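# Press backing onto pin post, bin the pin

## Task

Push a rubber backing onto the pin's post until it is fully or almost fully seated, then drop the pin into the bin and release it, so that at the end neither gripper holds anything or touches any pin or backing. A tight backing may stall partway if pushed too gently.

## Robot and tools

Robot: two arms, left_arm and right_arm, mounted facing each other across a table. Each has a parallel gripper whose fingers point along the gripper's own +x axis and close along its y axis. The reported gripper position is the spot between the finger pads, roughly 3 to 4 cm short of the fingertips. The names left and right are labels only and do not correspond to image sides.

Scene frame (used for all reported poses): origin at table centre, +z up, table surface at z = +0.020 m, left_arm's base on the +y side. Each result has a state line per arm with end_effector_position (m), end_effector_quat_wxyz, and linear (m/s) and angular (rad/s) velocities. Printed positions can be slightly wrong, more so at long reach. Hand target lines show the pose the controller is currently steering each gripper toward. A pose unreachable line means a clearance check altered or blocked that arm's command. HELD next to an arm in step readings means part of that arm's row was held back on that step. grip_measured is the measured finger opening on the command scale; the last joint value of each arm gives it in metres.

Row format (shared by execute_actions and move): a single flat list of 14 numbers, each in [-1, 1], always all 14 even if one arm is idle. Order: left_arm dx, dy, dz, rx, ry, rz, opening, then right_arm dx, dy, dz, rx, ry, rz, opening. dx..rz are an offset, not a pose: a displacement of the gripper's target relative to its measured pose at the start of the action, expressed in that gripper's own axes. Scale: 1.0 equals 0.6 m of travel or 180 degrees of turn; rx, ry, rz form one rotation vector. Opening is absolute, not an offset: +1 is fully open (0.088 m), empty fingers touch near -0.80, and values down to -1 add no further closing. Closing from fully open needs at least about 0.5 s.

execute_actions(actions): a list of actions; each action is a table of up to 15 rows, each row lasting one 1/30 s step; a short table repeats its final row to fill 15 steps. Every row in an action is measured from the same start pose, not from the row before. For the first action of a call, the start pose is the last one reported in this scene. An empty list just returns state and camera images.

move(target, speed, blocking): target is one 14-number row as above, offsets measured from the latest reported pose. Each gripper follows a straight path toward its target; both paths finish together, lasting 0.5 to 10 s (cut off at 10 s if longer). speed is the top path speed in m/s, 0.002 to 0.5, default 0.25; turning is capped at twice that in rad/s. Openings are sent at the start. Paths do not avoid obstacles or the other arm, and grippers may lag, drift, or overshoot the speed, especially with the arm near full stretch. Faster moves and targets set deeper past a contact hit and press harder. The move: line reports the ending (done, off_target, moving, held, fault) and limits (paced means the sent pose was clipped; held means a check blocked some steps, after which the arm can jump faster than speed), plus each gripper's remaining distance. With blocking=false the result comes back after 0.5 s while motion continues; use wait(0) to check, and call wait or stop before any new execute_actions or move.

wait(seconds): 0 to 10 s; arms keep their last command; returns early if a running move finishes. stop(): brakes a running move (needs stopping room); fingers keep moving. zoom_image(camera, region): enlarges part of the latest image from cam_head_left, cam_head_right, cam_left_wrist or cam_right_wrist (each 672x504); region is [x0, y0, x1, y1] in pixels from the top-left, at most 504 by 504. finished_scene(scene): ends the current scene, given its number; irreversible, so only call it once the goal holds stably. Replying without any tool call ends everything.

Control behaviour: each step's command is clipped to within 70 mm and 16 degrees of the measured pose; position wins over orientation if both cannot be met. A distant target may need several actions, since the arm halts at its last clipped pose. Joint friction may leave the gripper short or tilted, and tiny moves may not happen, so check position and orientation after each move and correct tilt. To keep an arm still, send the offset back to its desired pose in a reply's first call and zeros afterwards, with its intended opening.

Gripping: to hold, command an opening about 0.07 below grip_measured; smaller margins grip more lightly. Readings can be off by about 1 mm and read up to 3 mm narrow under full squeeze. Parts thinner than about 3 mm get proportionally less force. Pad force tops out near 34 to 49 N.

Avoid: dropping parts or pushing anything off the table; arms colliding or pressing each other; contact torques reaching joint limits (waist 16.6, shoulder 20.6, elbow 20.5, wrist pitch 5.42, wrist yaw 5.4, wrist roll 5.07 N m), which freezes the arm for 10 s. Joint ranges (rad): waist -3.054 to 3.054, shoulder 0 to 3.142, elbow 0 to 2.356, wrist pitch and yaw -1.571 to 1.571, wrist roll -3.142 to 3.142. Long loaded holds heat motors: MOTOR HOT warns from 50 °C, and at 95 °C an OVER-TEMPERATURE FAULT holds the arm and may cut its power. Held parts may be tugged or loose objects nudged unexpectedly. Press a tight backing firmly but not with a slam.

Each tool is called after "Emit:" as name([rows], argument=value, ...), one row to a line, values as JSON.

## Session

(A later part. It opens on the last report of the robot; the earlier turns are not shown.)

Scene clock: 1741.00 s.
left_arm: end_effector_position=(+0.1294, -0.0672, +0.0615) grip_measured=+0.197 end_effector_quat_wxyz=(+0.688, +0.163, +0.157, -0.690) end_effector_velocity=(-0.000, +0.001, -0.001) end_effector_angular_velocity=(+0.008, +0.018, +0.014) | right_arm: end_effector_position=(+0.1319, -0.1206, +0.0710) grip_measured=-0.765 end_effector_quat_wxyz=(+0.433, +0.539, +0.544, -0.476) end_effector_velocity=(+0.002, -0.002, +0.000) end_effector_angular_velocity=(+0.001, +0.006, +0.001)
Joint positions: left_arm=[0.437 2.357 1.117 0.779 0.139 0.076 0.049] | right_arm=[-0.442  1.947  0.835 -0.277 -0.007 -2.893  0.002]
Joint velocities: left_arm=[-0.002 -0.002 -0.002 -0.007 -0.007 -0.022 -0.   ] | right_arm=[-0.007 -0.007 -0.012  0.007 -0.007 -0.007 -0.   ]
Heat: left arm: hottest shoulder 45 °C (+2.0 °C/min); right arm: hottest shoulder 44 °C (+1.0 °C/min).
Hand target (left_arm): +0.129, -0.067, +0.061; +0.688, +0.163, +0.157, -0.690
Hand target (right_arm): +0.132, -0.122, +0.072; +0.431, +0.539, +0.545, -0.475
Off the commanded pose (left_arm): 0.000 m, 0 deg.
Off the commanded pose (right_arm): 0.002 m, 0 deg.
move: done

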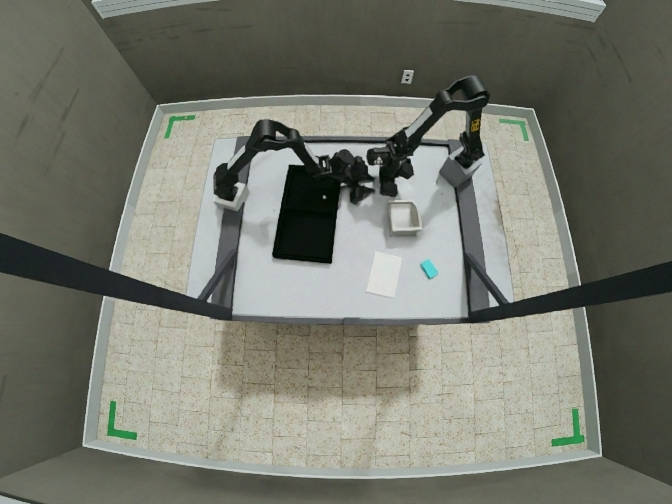

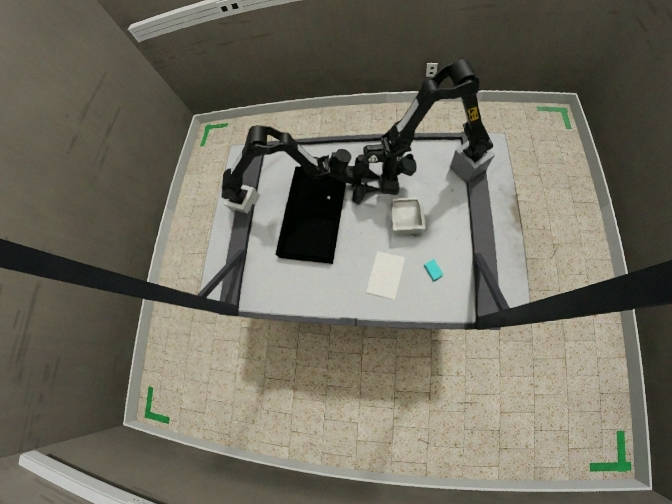

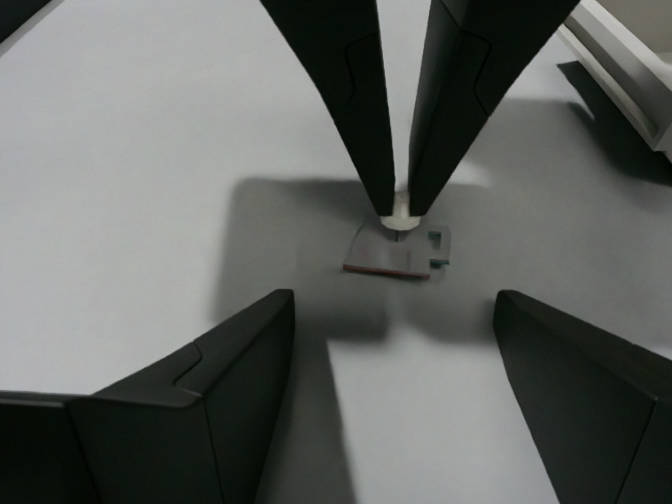

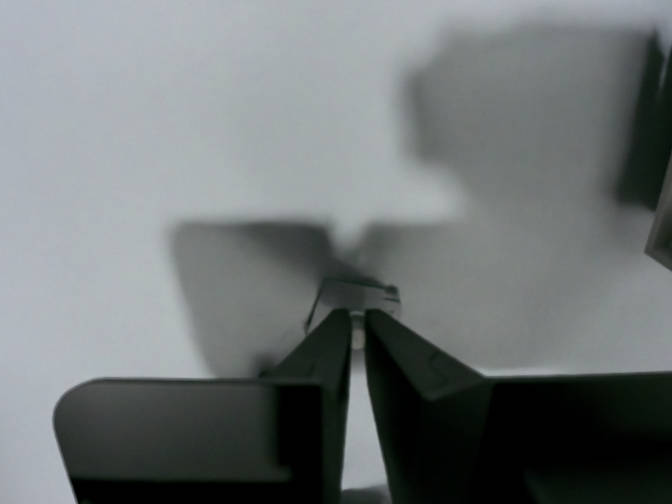

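Emit:
zoom_image(camera="cam_left_wrist", region=[375, 188, 425, 248])

Emit:
zoom_image(camera="cam_right_wrist", region=[295, 265, 415, 365])

Region (375, 188, 425, 248) of cam_left_wrist's 672x504 image, scaled by 8.400, with more detail than that image has.

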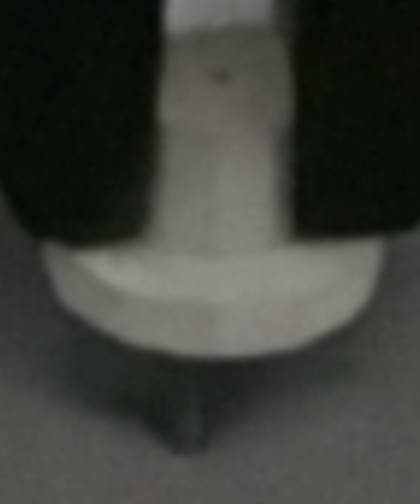

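Region (295, 265, 415, 365) of cam_right_wrist's 672x504 image, scaled by 4.200, with more detail than that image has.

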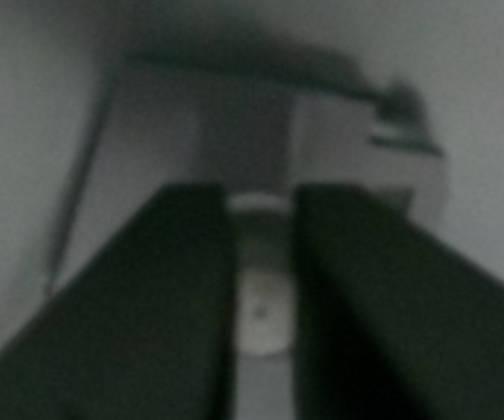

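Emit:
move(target=[0.0418, -0.0083, 0.0057, 0, 0, 0, 0.2, 0, 0, 0, 0, 0, 0, -0.79], speed=0.03)

Scene clock: 1781.53 s.
left_arm: end_effector_position=(+0.1260, -0.0904, +0.0607) grip_measured=+0.197 end_effector_quat_wxyz=(+0.689, +0.160, +0.151, -0.691) end_effector_velocity=(-0.000, -0.001, -0.000) end_effector_angular_velocity=(+0.003, +0.004, +0.007) | right_arm: end_effector_position=(+0.1319, -0.1204, +0.0711) grip_measured=-0.765 end_effector_quat_wxyz=(+0.432, +0.539, +0.545, -0.475) end_effector_velocity=(-0.002, -0.003, -0.001) end_effector_angular_velocity=(-0.016, +0.017, +0.009)
Joint positions: left_arm=[0.42  2.414 1.226 0.741 0.124 0.073 0.049] | right_arm=[-0.442  1.947  0.834 -0.276 -0.007 -2.893  0.002]
Joint velocities: left_arm=[-0.002  0.002  0.007 -0.007 -0.007 -0.007 -0.   ] | right_arm=[-0.002  0.002 -0.002 -0.007 -0.022 -0.007 -0.   ]
Heat: left arm: hottest shoulder 45 °C (+1.0 °C/min); right arm: hottest shoulder 44 °C (+0.0 °C/min).
Hand target (left_arm): +0.124, -0.091, +0.053; +0.688, +0.162, +0.157, -0.690
Hand target (right_arm): +0.132, -0.120, +0.071; +0.433, +0.539, +0.544, -0.475
Off the commanded pose (left_arm): 0.008 m, 1 deg.
Off the commanded pose (right_arm): 0.000 m, 0 deg.
move: done

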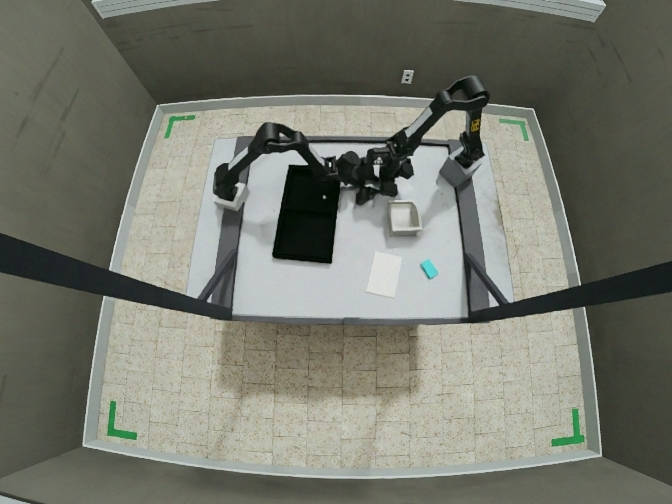

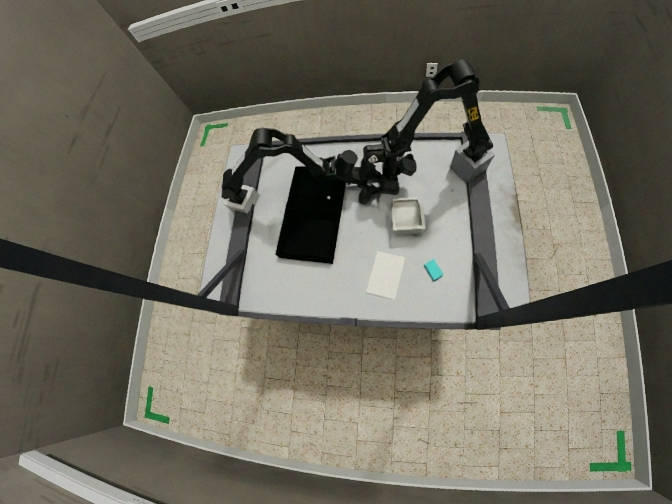

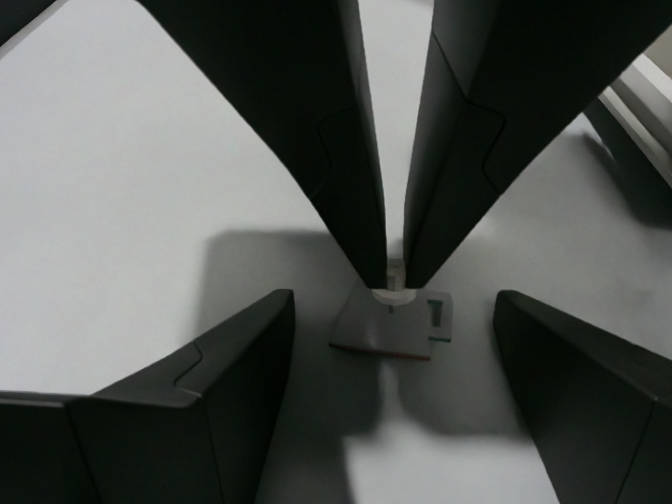

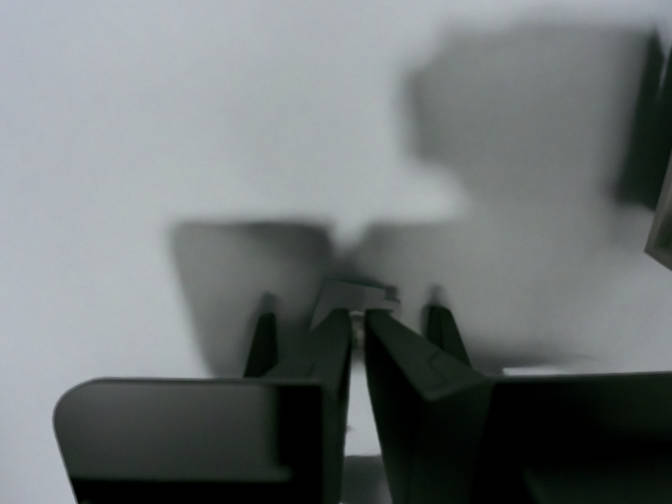

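Emit:
move(target=[0.0033, 0, -0.0225, 0, 0, 0, 0.0, 0, 0, 0, 0, 0, 0, -0.79], speed=0.02)

Scene clock: 1801.33 s.
left_arm: end_effector_position=(+0.1263, -0.0916, +0.0603) grip_measured=+0.003 end_effector_quat_wxyz=(+0.691, +0.152, +0.140, -0.692) end_effector_velocity=(+0.000, +0.001, +0.000) end_effector_angular_velocity=(-0.003, -0.004, -0.007) | right_arm: end_effector_position=(+0.1319, -0.1204, +0.0711) grip_measured=-0.765 end_effector_quat_wxyz=(+0.432, +0.539, +0.545, -0.475) end_effector_velocity=(+0.000, -0.002, -0.000) end_effector_angular_velocity=(-0.009, +0.007, -0.008)
Joint positions: left_arm=[0.42  2.429 1.223 0.786 0.123 0.073 0.039] | right_arm=[-0.442  1.947  0.834 -0.276 -0.007 -2.893  0.002]
Joint velocities: left_arm=[ 0.002 -0.002 -0.007  0.007  0.007  0.007 -0.   ] | right_arm=[-0.002 -0.002 -0.002 -0.007 -0.007  0.007  0.   ]
Heat: left arm: hottest shoulder 44 °C (-1.0 °C/min); right arm: hottest shoulder 43 °C (-1.0 °C/min).
Hand target (left_arm): +0.126, -0.086, +0.048; +0.689, +0.160, +0.151, -0.691
Hand target (right_arm): +0.132, -0.120, +0.071; +0.432, +0.539, +0.545, -0.475
Off the commanded pose (left_arm): 0.014 m, 2 deg.
Off the commanded pose (right_arm): 0.000 m, 0 deg.
move: off_target (left_arm)

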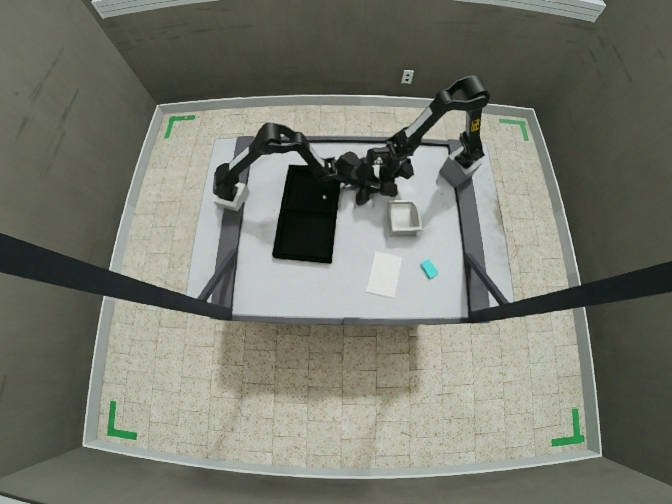

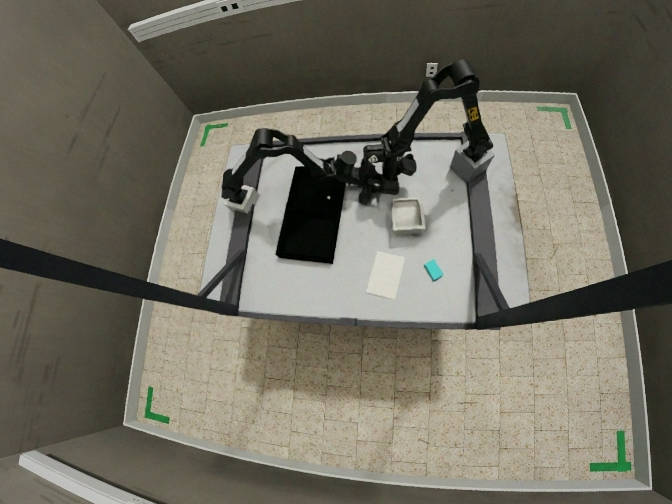

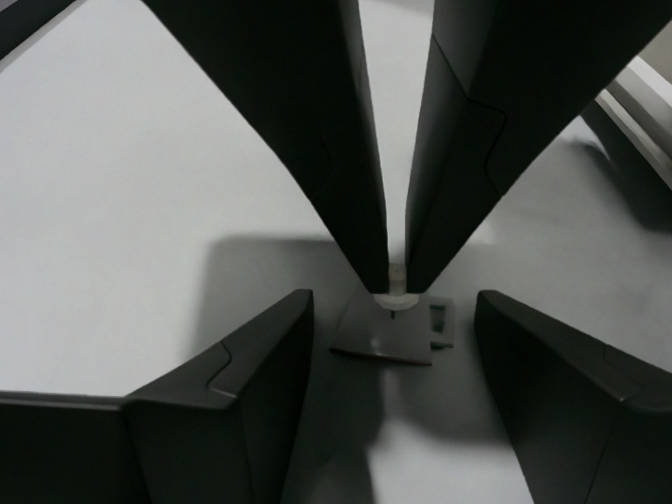

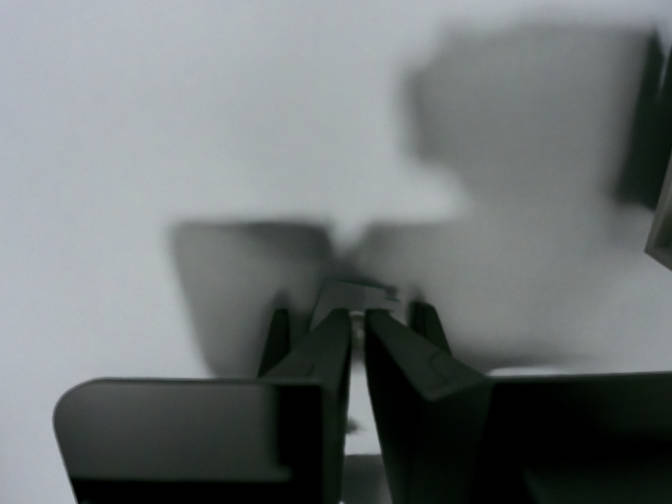

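Emit:
move(target=[-0.0145, 0, -0.0098, 0, 0, 0, 0.0, 0, 0, 0, 0, 0, 0, -0.79], speed=0.02)

Scene clock: 1822.83 s.
left_arm: end_effector_position=(+0.1254, -0.0851, +0.0589) grip_measured=+0.003 end_effector_quat_wxyz=(+0.692, +0.150, +0.138, -0.692) end_effector_velocity=(-0.003, +0.001, +0.002) end_effector_angular_velocity=(-0.012, +0.002, +0.002) | right_arm: end_effector_position=(+0.1319, -0.1204, +0.0711) grip_measured=-0.765 end_effector_quat_wxyz=(+0.432, +0.539, +0.545, -0.475) end_effector_velocity=(+0.002, -0.003, +0.000) end_effector_angular_velocity=(-0.018, +0.002, +0.001)
Joint positions: left_arm=[0.42  2.422 1.187 0.822 0.123 0.073 0.039] | right_arm=[-0.442  1.947  0.834 -0.276 -0.007 -2.893  0.002]
Joint velocities: left_arm=[-0.007 -0.002 -0.012  0.022 -0.007 -0.007 -0.   ] | right_arm=[-0.007 -0.002  0.002 -0.022 -0.007 -0.007 -0.   ]
Heat: left arm: hottest shoulder 44 °C (-1.0 °C/min); right arm: hottest shoulder 42 °C (-2.0 °C/min).
Hand target (left_arm): +0.126, -0.081, +0.058; +0.691, +0.152, +0.140, -0.692
Hand target (right_arm): +0.132, -0.120, +0.071; +0.432, +0.539, +0.545, -0.475
Off the commanded pose (left_arm): 0.004 m, 0 deg.
Off the commanded pose (right_arm): 0.000 m, 0 deg.
move: done

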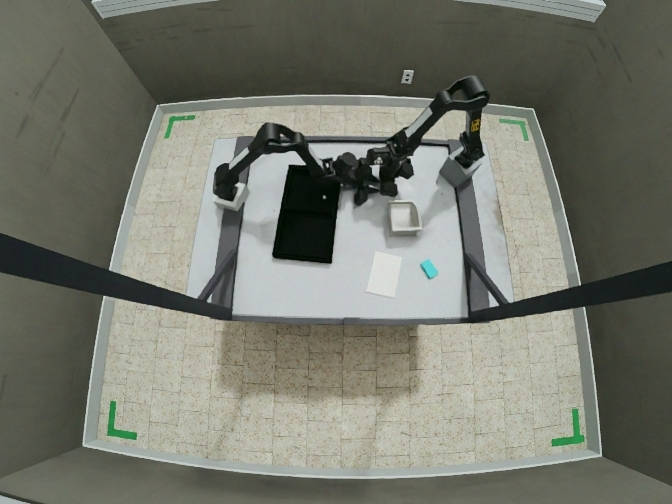

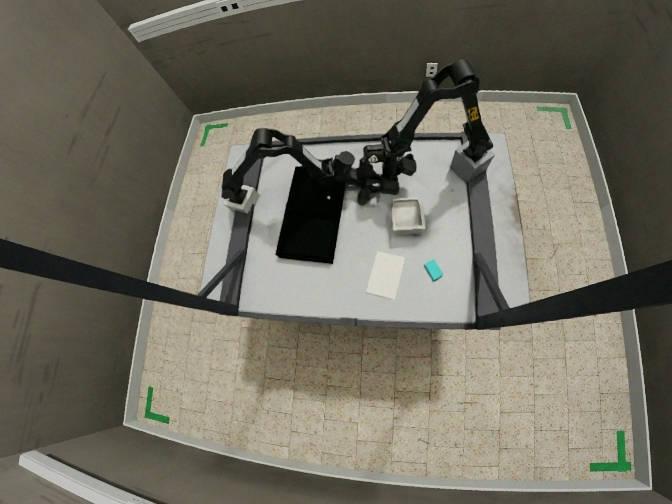

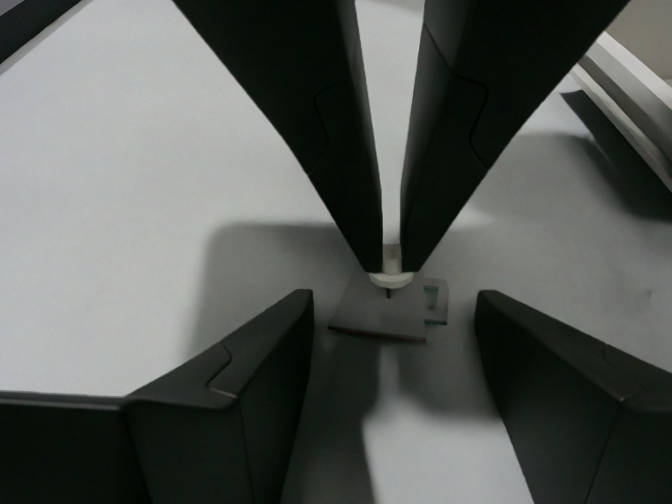

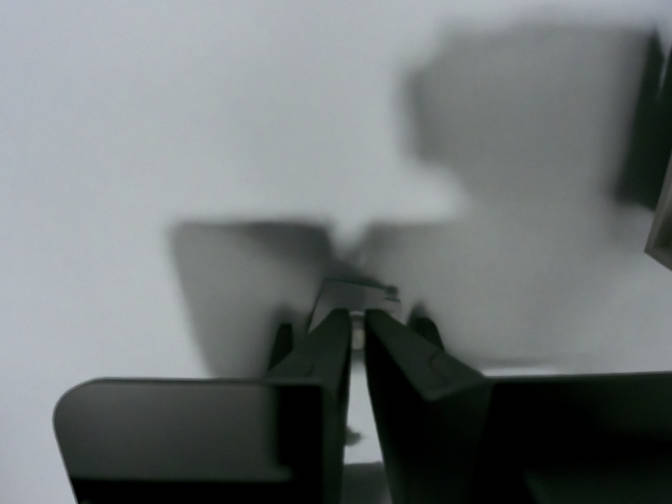

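Emit:
zoom_image(camera="cam_left_wrist", region=[280, 240, 510, 400])

Emit:
zoom_image(camera="cam_right_wrist", region=[250, 260, 460, 390])

Region (280, 240, 510, 400) of cam_left_wrist's 672x504 image, scaled by 2.191, with more detail than that image has; it fills the top 351 rows of this view, and the rest is white.

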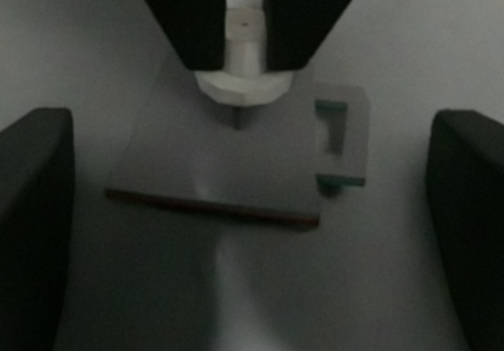

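Region (250, 260, 460, 390) of cam_right_wrist's 672x504 image, scaled by 2.400, with more detail than that image has; it fills the top 312 rows of this view, and the rest is white.

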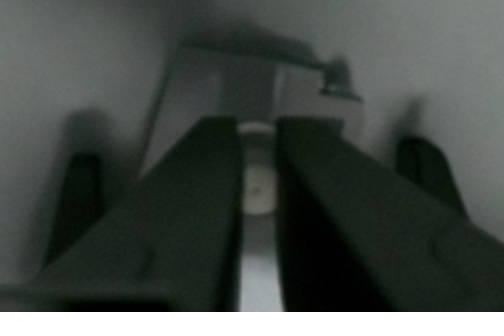

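Emit:
execute_actions([
  [[0,0,0,0,0,0,-0.03,0,0,0,0,0,0,-0.79],[0,0,0,0,0,0,-0.06,0,0,0,0,0,0,-0.79],[0,0,0,0,0,0,-0.09,0,0,0,0,0,0,-0.79],[0,0,0,0,0,0,-0.11,0,0,0,0,0,0,-0.79],[0,0,0,0,0,0,-0.13,0,0,0,0,0,0,-0.79],[0,0,0,0,0,0,-0.145,0,0,0,0,0,0,-0.79],[0,0,0,0,0,0,-0.16,0,0,0,0,0,0,-0.79],[0,0,0,0,0,0,-0.175,0,0,0,0,0,0,-0.79],[0,0,0,0,0,0,-0.19,0,0,0,0,0,0,-0.79],[0,0,0,0,0,0,-0.2,0,0,0,0,0,0,-0.79],[0,0,0,0,0,0,-0.21,0,0,0,0,0,0,-0.79],[0,0,0,0,0,0,-0.22,0,0,0,0,0,0,-0.79],[0,0,0,0,0,0,-0.23,0,0,0,0,0,0,-0.79],[0,0,0,0,0,0,-0.24,0,0,0,0,0,0,-0.79],[0,0,0,0,0,0,-0.25,0,0,0,0,0,0,-0.79]],
])

Scene clock: 1855.27 s.
left_arm: end_effector_position=(+0.1256, -0.0850, +0.0591) grip_measured=-0.218 end_effector_quat_wxyz=(+0.692, +0.150, +0.137, -0.692) end_effector_velocity=(-0.000, +0.000, -0.002) end_effector_angular_velocity=(+0.008, -0.009, +0.001) | right_arm: end_effector_position=(+0.1319, -0.1204, +0.0711) grip_measured=-0.765 end_effector_quat_wxyz=(+0.432, +0.539, +0.545, -0.475) end_effector_velocity=(-0.001, -0.003, -0.000) end_effector_angular_velocity=(-0.008, +0.002, +0.025)
Joint positions: left_arm=[0.421 2.422 1.186 0.823 0.123 0.073 0.028] | right_arm=[-0.442  1.947  0.834 -0.276 -0.007 -2.893  0.002]
Joint velocities: left_arm=[-0.002  0.002  0.002 -0.007 -0.007  0.007 -0.016] | right_arm=[ 0.002 -0.002 -0.002 -0.007 -0.007 -0.022 -0.   ]
Heat: left arm: hottest shoulder 48 °C (+4.0 °C/min); right arm: hottest shoulder 42 °C (-1.0 °C/min).
Hand target (left_arm): +0.126, -0.085, +0.059; +0.692, +0.150, +0.138, -0.692
Hand target (right_arm): +0.132, -0.120, +0.071; +0.432, +0.539, +0.545, -0.475
Off the commanded pose (left_arm): 0.000 m, 0 deg.
Off the commanded pose (right_arm): 0.000 m, 0 deg.
Step readings (end_effector_position):
0: left_arm (+0.1256, -0.0850, +0.0590) | right_arm (+0.1319, -0.1204, +0.0711)
1: left_arm (+0.1256, -0.0850, +0.0590) | right_arm (+0.1319, -0.1204, +0.0711)
2: left_arm (+0.1256, -0.0850, +0.0591) | right_arm (+0.1319, -0.1204, +0.0711)
4: left_arm (+0.1256, -0.0850, +0.0591) | right_arm (+0.1319, -0.1204, +0.0711)
8: left_arm (+0.1256, -0.0850, +0.0591) | right_arm (+0.1319, -0.1204, +0.0711)
15: end_effector_position above

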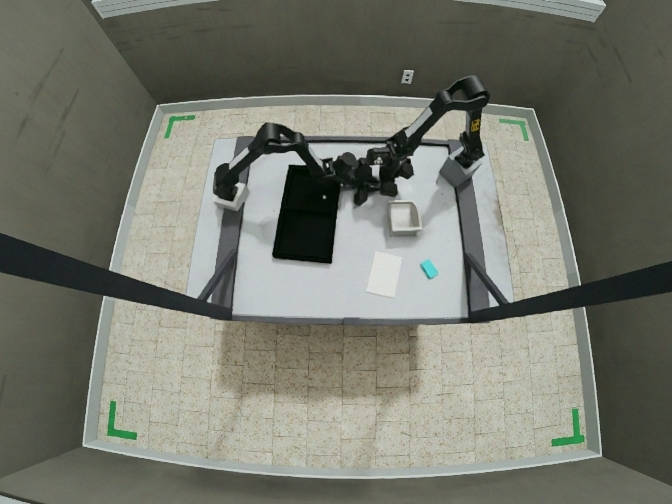

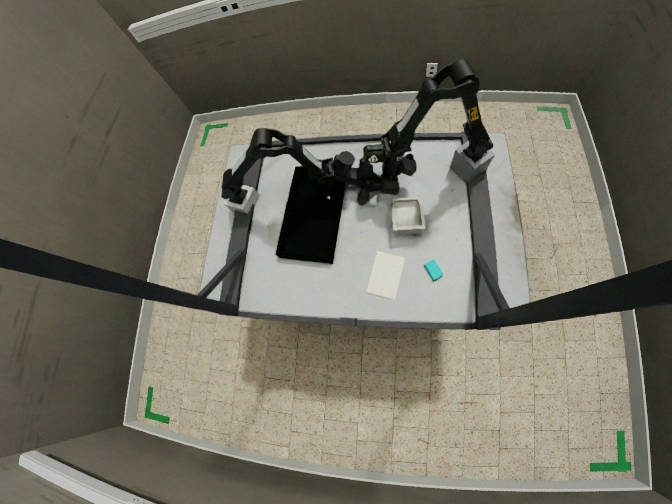

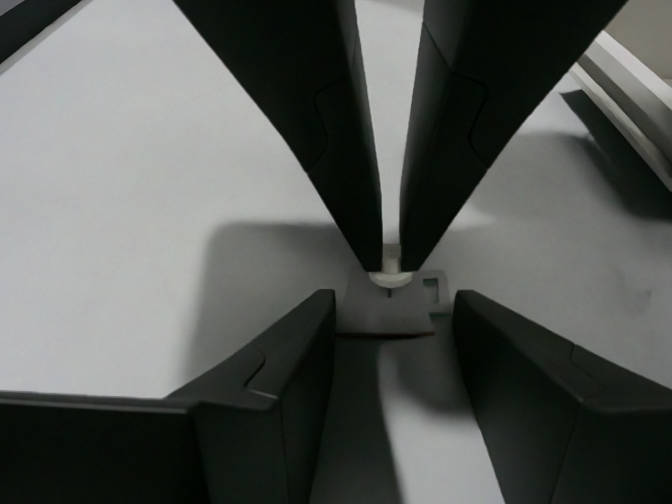

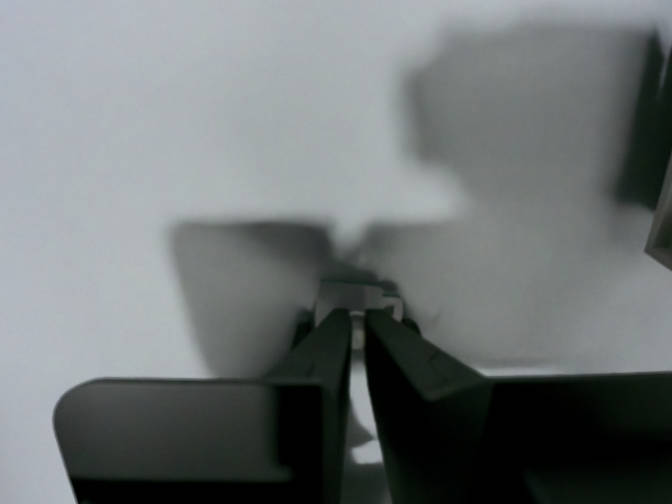

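Emit:
wait(seconds=0)

Emit:
zoom_image(camera="cam_left_wrist", region=[320, 240, 480, 360])

Scene clock: 1859.30 s.
left_arm: end_effector_position=(+0.1256, -0.0850, +0.0592) grip_measured=-0.247 end_effector_quat_wxyz=(+0.692, +0.150, +0.137, -0.692) end_effector_velocity=(+0.000, -0.000, +0.002) end_effector_angular_velocity=(-0.008, +0.022, +0.004) | right_arm: end_effector_position=(+0.1319, -0.1204, +0.0711) grip_measured=-0.765 end_effector_quat_wxyz=(+0.432, +0.539, +0.545, -0.475) end_effector_velocity=(-0.003, +0.003, -0.000) end_effector_angular_velocity=(+0.013, +0.023, +0.009)
Joint positions: left_arm=[0.421 2.422 1.186 0.823 0.123 0.073 0.027] | right_arm=[-0.442  1.947  0.834 -0.276 -0.007 -2.893  0.002]
Joint velocities: left_arm=[ 0.002 -0.002 -0.002  0.007  0.007 -0.022 -0.   ] | right_arm=[-0.002  0.002 -0.002  0.022 -0.022 -0.007 -0.   ]
Heat: left arm: hottest shoulder 48 °C (+4.0 °C/min); right arm: hottest shoulder 42 °C (-1.0 °C/min).
Hand target (left_arm): +0.126, -0.085, +0.059; +0.692, +0.150, +0.137, -0.692
Hand target (right_arm): +0.132, -0.120, +0.071; +0.432, +0.539, +0.545, -0.475
Off the commanded pose (left_arm): 0.000 m, 0 deg.
Off the commanded pose (right_arm): 0.000 m, 0 deg.

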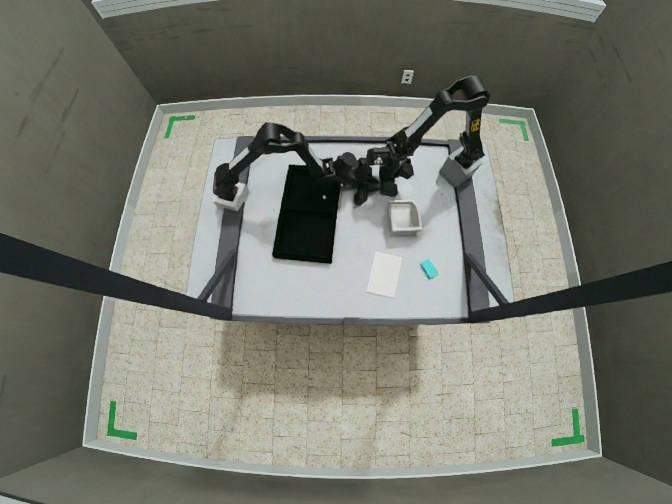

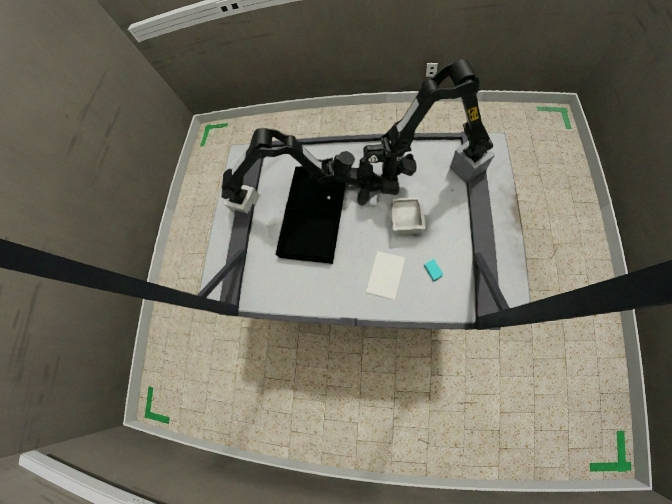

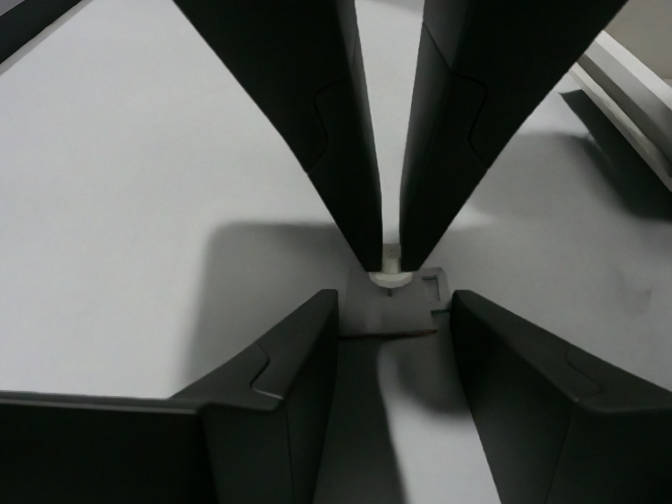

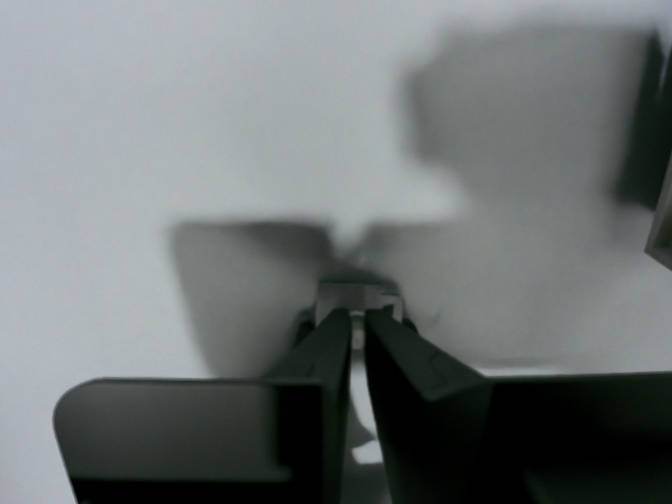

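Region (320, 240, 480, 360) of cam_left_wrist's 672x504 image, scaled by 3.150, with more detail than that image has; it fills the top 378 rows of this view, and the rest is white.

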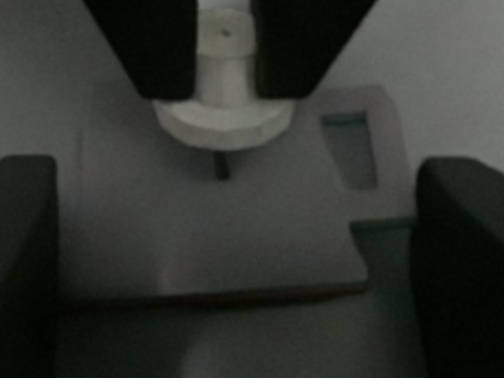

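Emit:
execute_actions([
  [[0,0,0,0,0,0,-0.26,0,0,0,0,0,0,-0.79],[0,0,0,0,0,0,-0.27,0,0,0,0,0,0,-0.79],[0,0,0,0,0,0,-0.28,0,0,0,0,0,0,-0.79],[0,0,0,0,0,0,-0.29,0,0,0,0,0,0,-0.79],[0,0,0,0,0,0,-0.30,0,0,0,0,0,0,-0.79],[0,0,0,0,0,0,-0.31,0,0,0,0,0,0,-0.79],[0,0,0,0,0,0,-0.32,0,0,0,0,0,0,-0.79],[0,0,0,0,0,0,-0.33,0,0,0,0,0,0,-0.79],[0,0,0,0,0,0,-0.34,0,0,0,0,0,0,-0.79],[0,0,0,0,0,0,-0.35,0,0,0,0,0,0,-0.79],[0,0,0,0,0,0,-0.36,0,0,0,0,0,0,-0.79],[0,0,0,0,0,0,-0.37,0,0,0,0,0,0,-0.79]],
])

Emit:
wait(seconds=0.3)

Emit:
zoom_image(camera="cam_left_wrist", region=[320, 240, 480, 360])

Scene clock: 1881.07 s.
left_arm: end_effector_position=(+0.1256, -0.0852, +0.0595) grip_measured=-0.358 end_effector_quat_wxyz=(+0.692, +0.149, +0.137, -0.693) end_effector_velocity=(-0.003, +0.001, -0.001) end_effector_angular_velocity=(+0.007, -0.003, -0.012) | right_arm: end_effector_position=(+0.1319, -0.1204, +0.0711) grip_measured=-0.765 end_effector_quat_wxyz=(+0.432, +0.539, +0.545, -0.475) end_effector_velocity=(-0.003, +0.004, +0.001) end_effector_angular_velocity=(+0.020, +0.010, +0.011)
Joint positions: left_arm=[0.421 2.422 1.186 0.825 0.123 0.073 0.021] | right_arm=[-0.442  1.947  0.834 -0.276 -0.007 -2.893  0.002]
Joint velocities: left_arm=[-0.002 -0.002 -0.002 -0.007  0.007  0.007 -0.005] | right_arm=[ 0.002 -0.002 -0.002  0.022 -0.007 -0.007 -0.   ]
Heat: left arm: hottest shoulder 48 °C (+5.0 °C/min); right arm: hottest shoulder 41 °C (-1.0 °C/min).
Hand target (left_arm): +0.126, -0.085, +0.059; +0.692, +0.150, +0.137, -0.692
Hand target (right_arm): +0.132, -0.120, +0.071; +0.432, +0.539, +0.545, -0.475
Off the commanded pose (left_arm): 0.000 m, 0 deg.
Off the commanded pose (right_arm): 0.000 m, 0 deg.
Step readings (end_effector_position):
0: left_arm (+0.1256, -0.0850, +0.0592) | right_arm (+0.1319, -0.1204, +0.0711)
1: left_arm (+0.1256, -0.0850, +0.0592) | right_arm (+0.1319, -0.1204, +0.0711)
2: left_arm (+0.1256, -0.0851, +0.0593) | right_arm (+0.1319, -0.1204, +0.0711)
4: left_arm (+0.1256, -0.0851, +0.0593) | right_arm (+0.1319, -0.1204, +0.0711)
8: left_arm (+0.1256, -0.0851, +0.0593) | right_arm (+0.1319, -0.1204, +0.0711)
15: end_effector_position above

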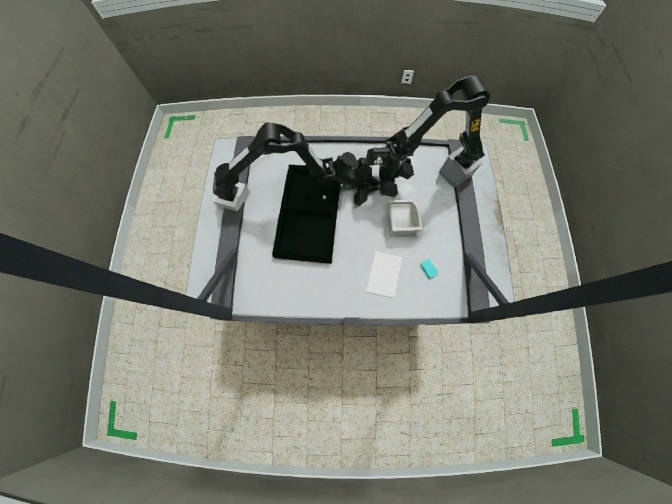

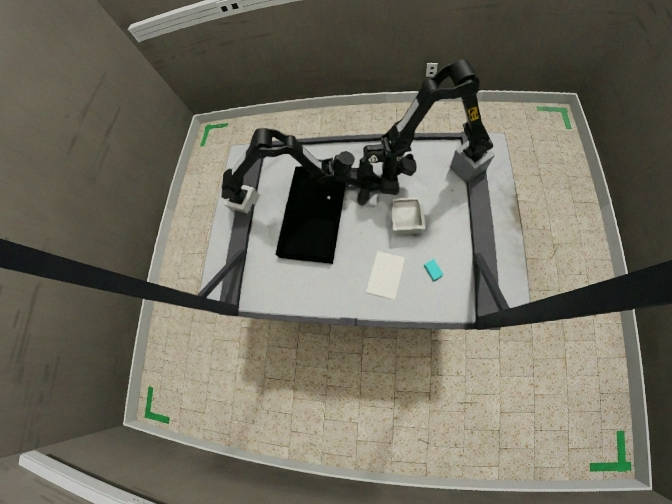

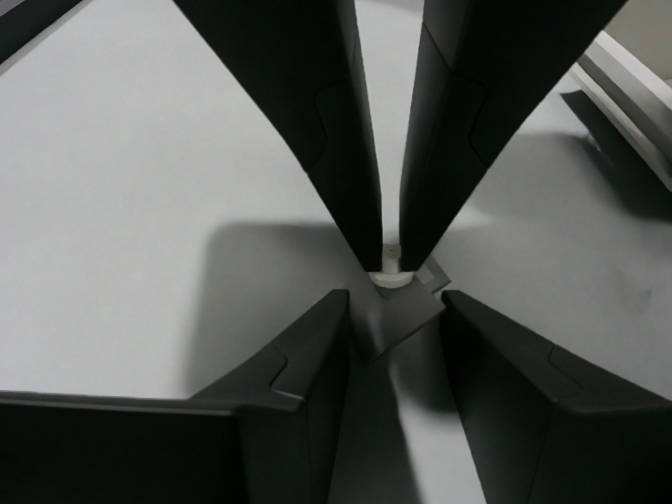

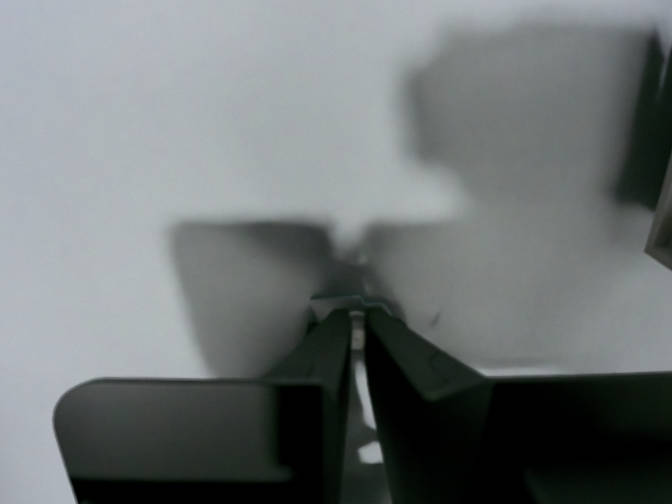

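Scene clock: 1881.37 s.
left_arm: end_effector_position=(+0.1256, -0.0852, +0.0595) grip_measured=-0.367 end_effector_quat_wxyz=(+0.692, +0.149, +0.137, -0.693) end_effector_velocity=(-0.000, +0.001, -0.001) end_effector_angular_velocity=(+0.008, +0.018, +0.013) | right_arm: end_effector_position=(+0.1319, -0.1204, +0.0711) grip_measured=-0.765 end_effector_quat_wxyz=(+0.432, +0.539, +0.545, -0.475) end_effector_velocity=(+0.002, +0.000, +0.001) end_effector_angular_velocity=(+0.009, -0.007, +0.003)
Joint positions: left_arm=[0.421 2.422 1.186 0.825 0.123 0.073 0.021] | right_arm=[-0.442  1.947  0.834 -0.276 -0.007 -2.893  0.002]
Joint velocities: left_arm=[-0.002 -0.002 -0.002 -0.007 -0.007 -0.022 -0.   ] | right_arm=[-0.002 -0.007 -0.007  0.007  0.007 -0.007  0.   ]
Heat: left arm: hottest shoulder 48 °C (+5.1 °C/min); right arm: hottest shoulder 41 °C (-1.0 °C/min).
Hand target (left_arm): +0.126, -0.085, +0.059; +0.692, +0.150, +0.137, -0.692
Hand target (right_arm): +0.132, -0.120, +0.071; +0.432, +0.539, +0.545, -0.475
Off the commanded pose (left_arm): 0.000 m, 0 deg.
Off the commanded pose (right_arm): 0.000 m, 0 deg.
wait: 0.30 s; at rest by 0.17 s

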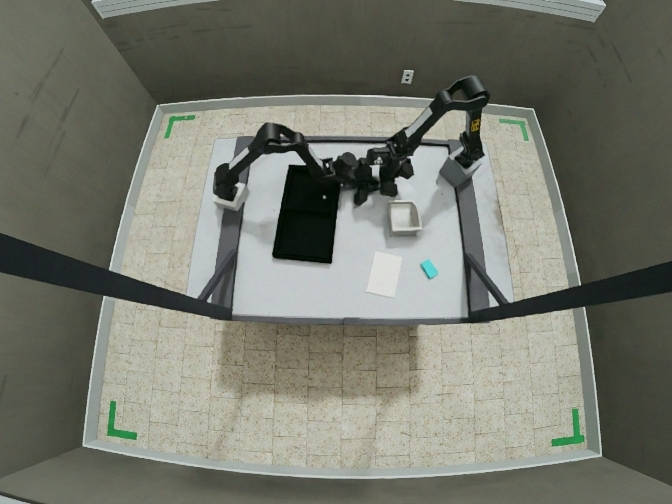

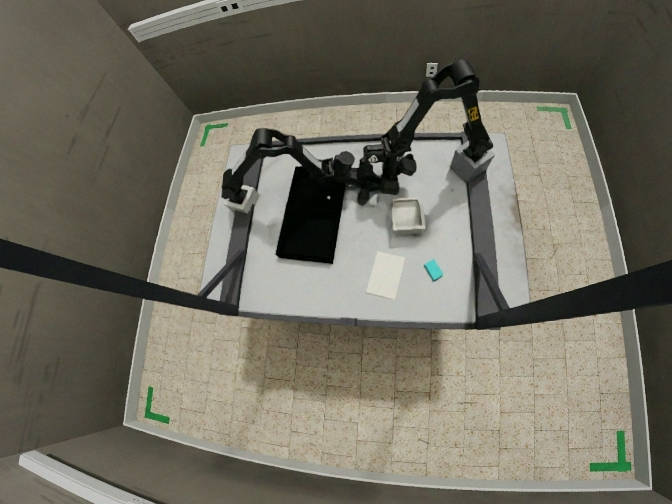

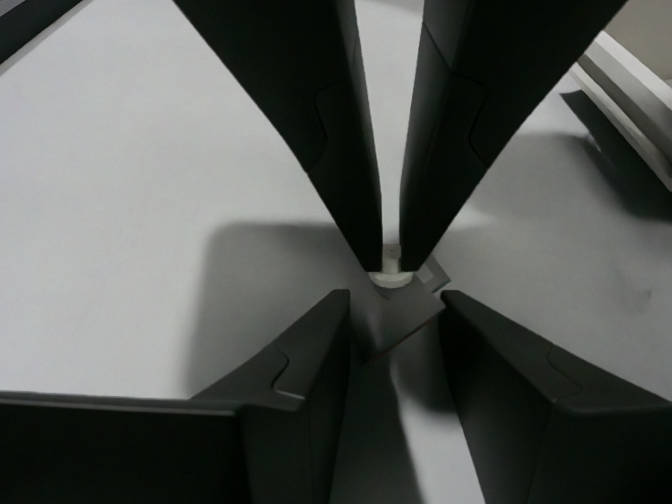

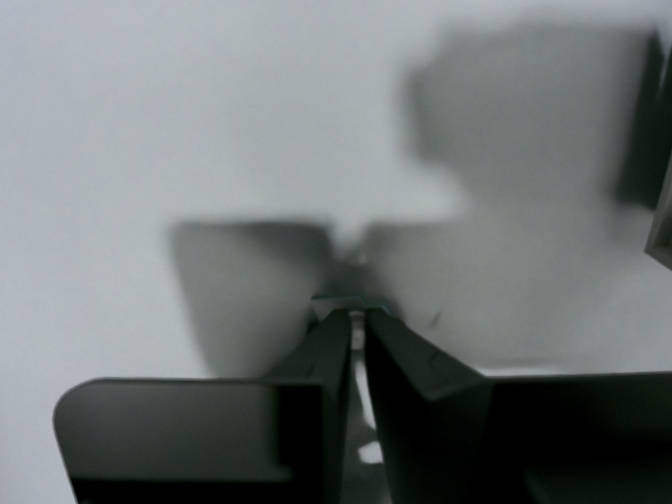

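Region (320, 240, 480, 360) of cam_left_wrist's 672x504 image, scaled by 3.150, with more detail than that image has; it fills the top 378 rows of this view, and the rest is white.

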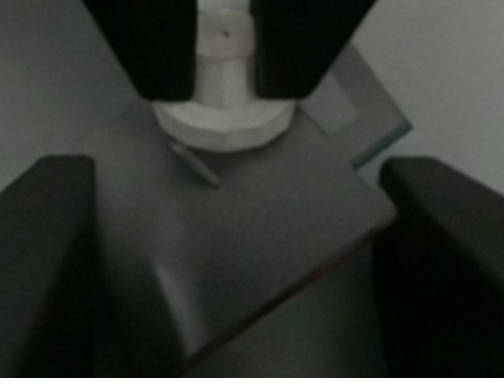

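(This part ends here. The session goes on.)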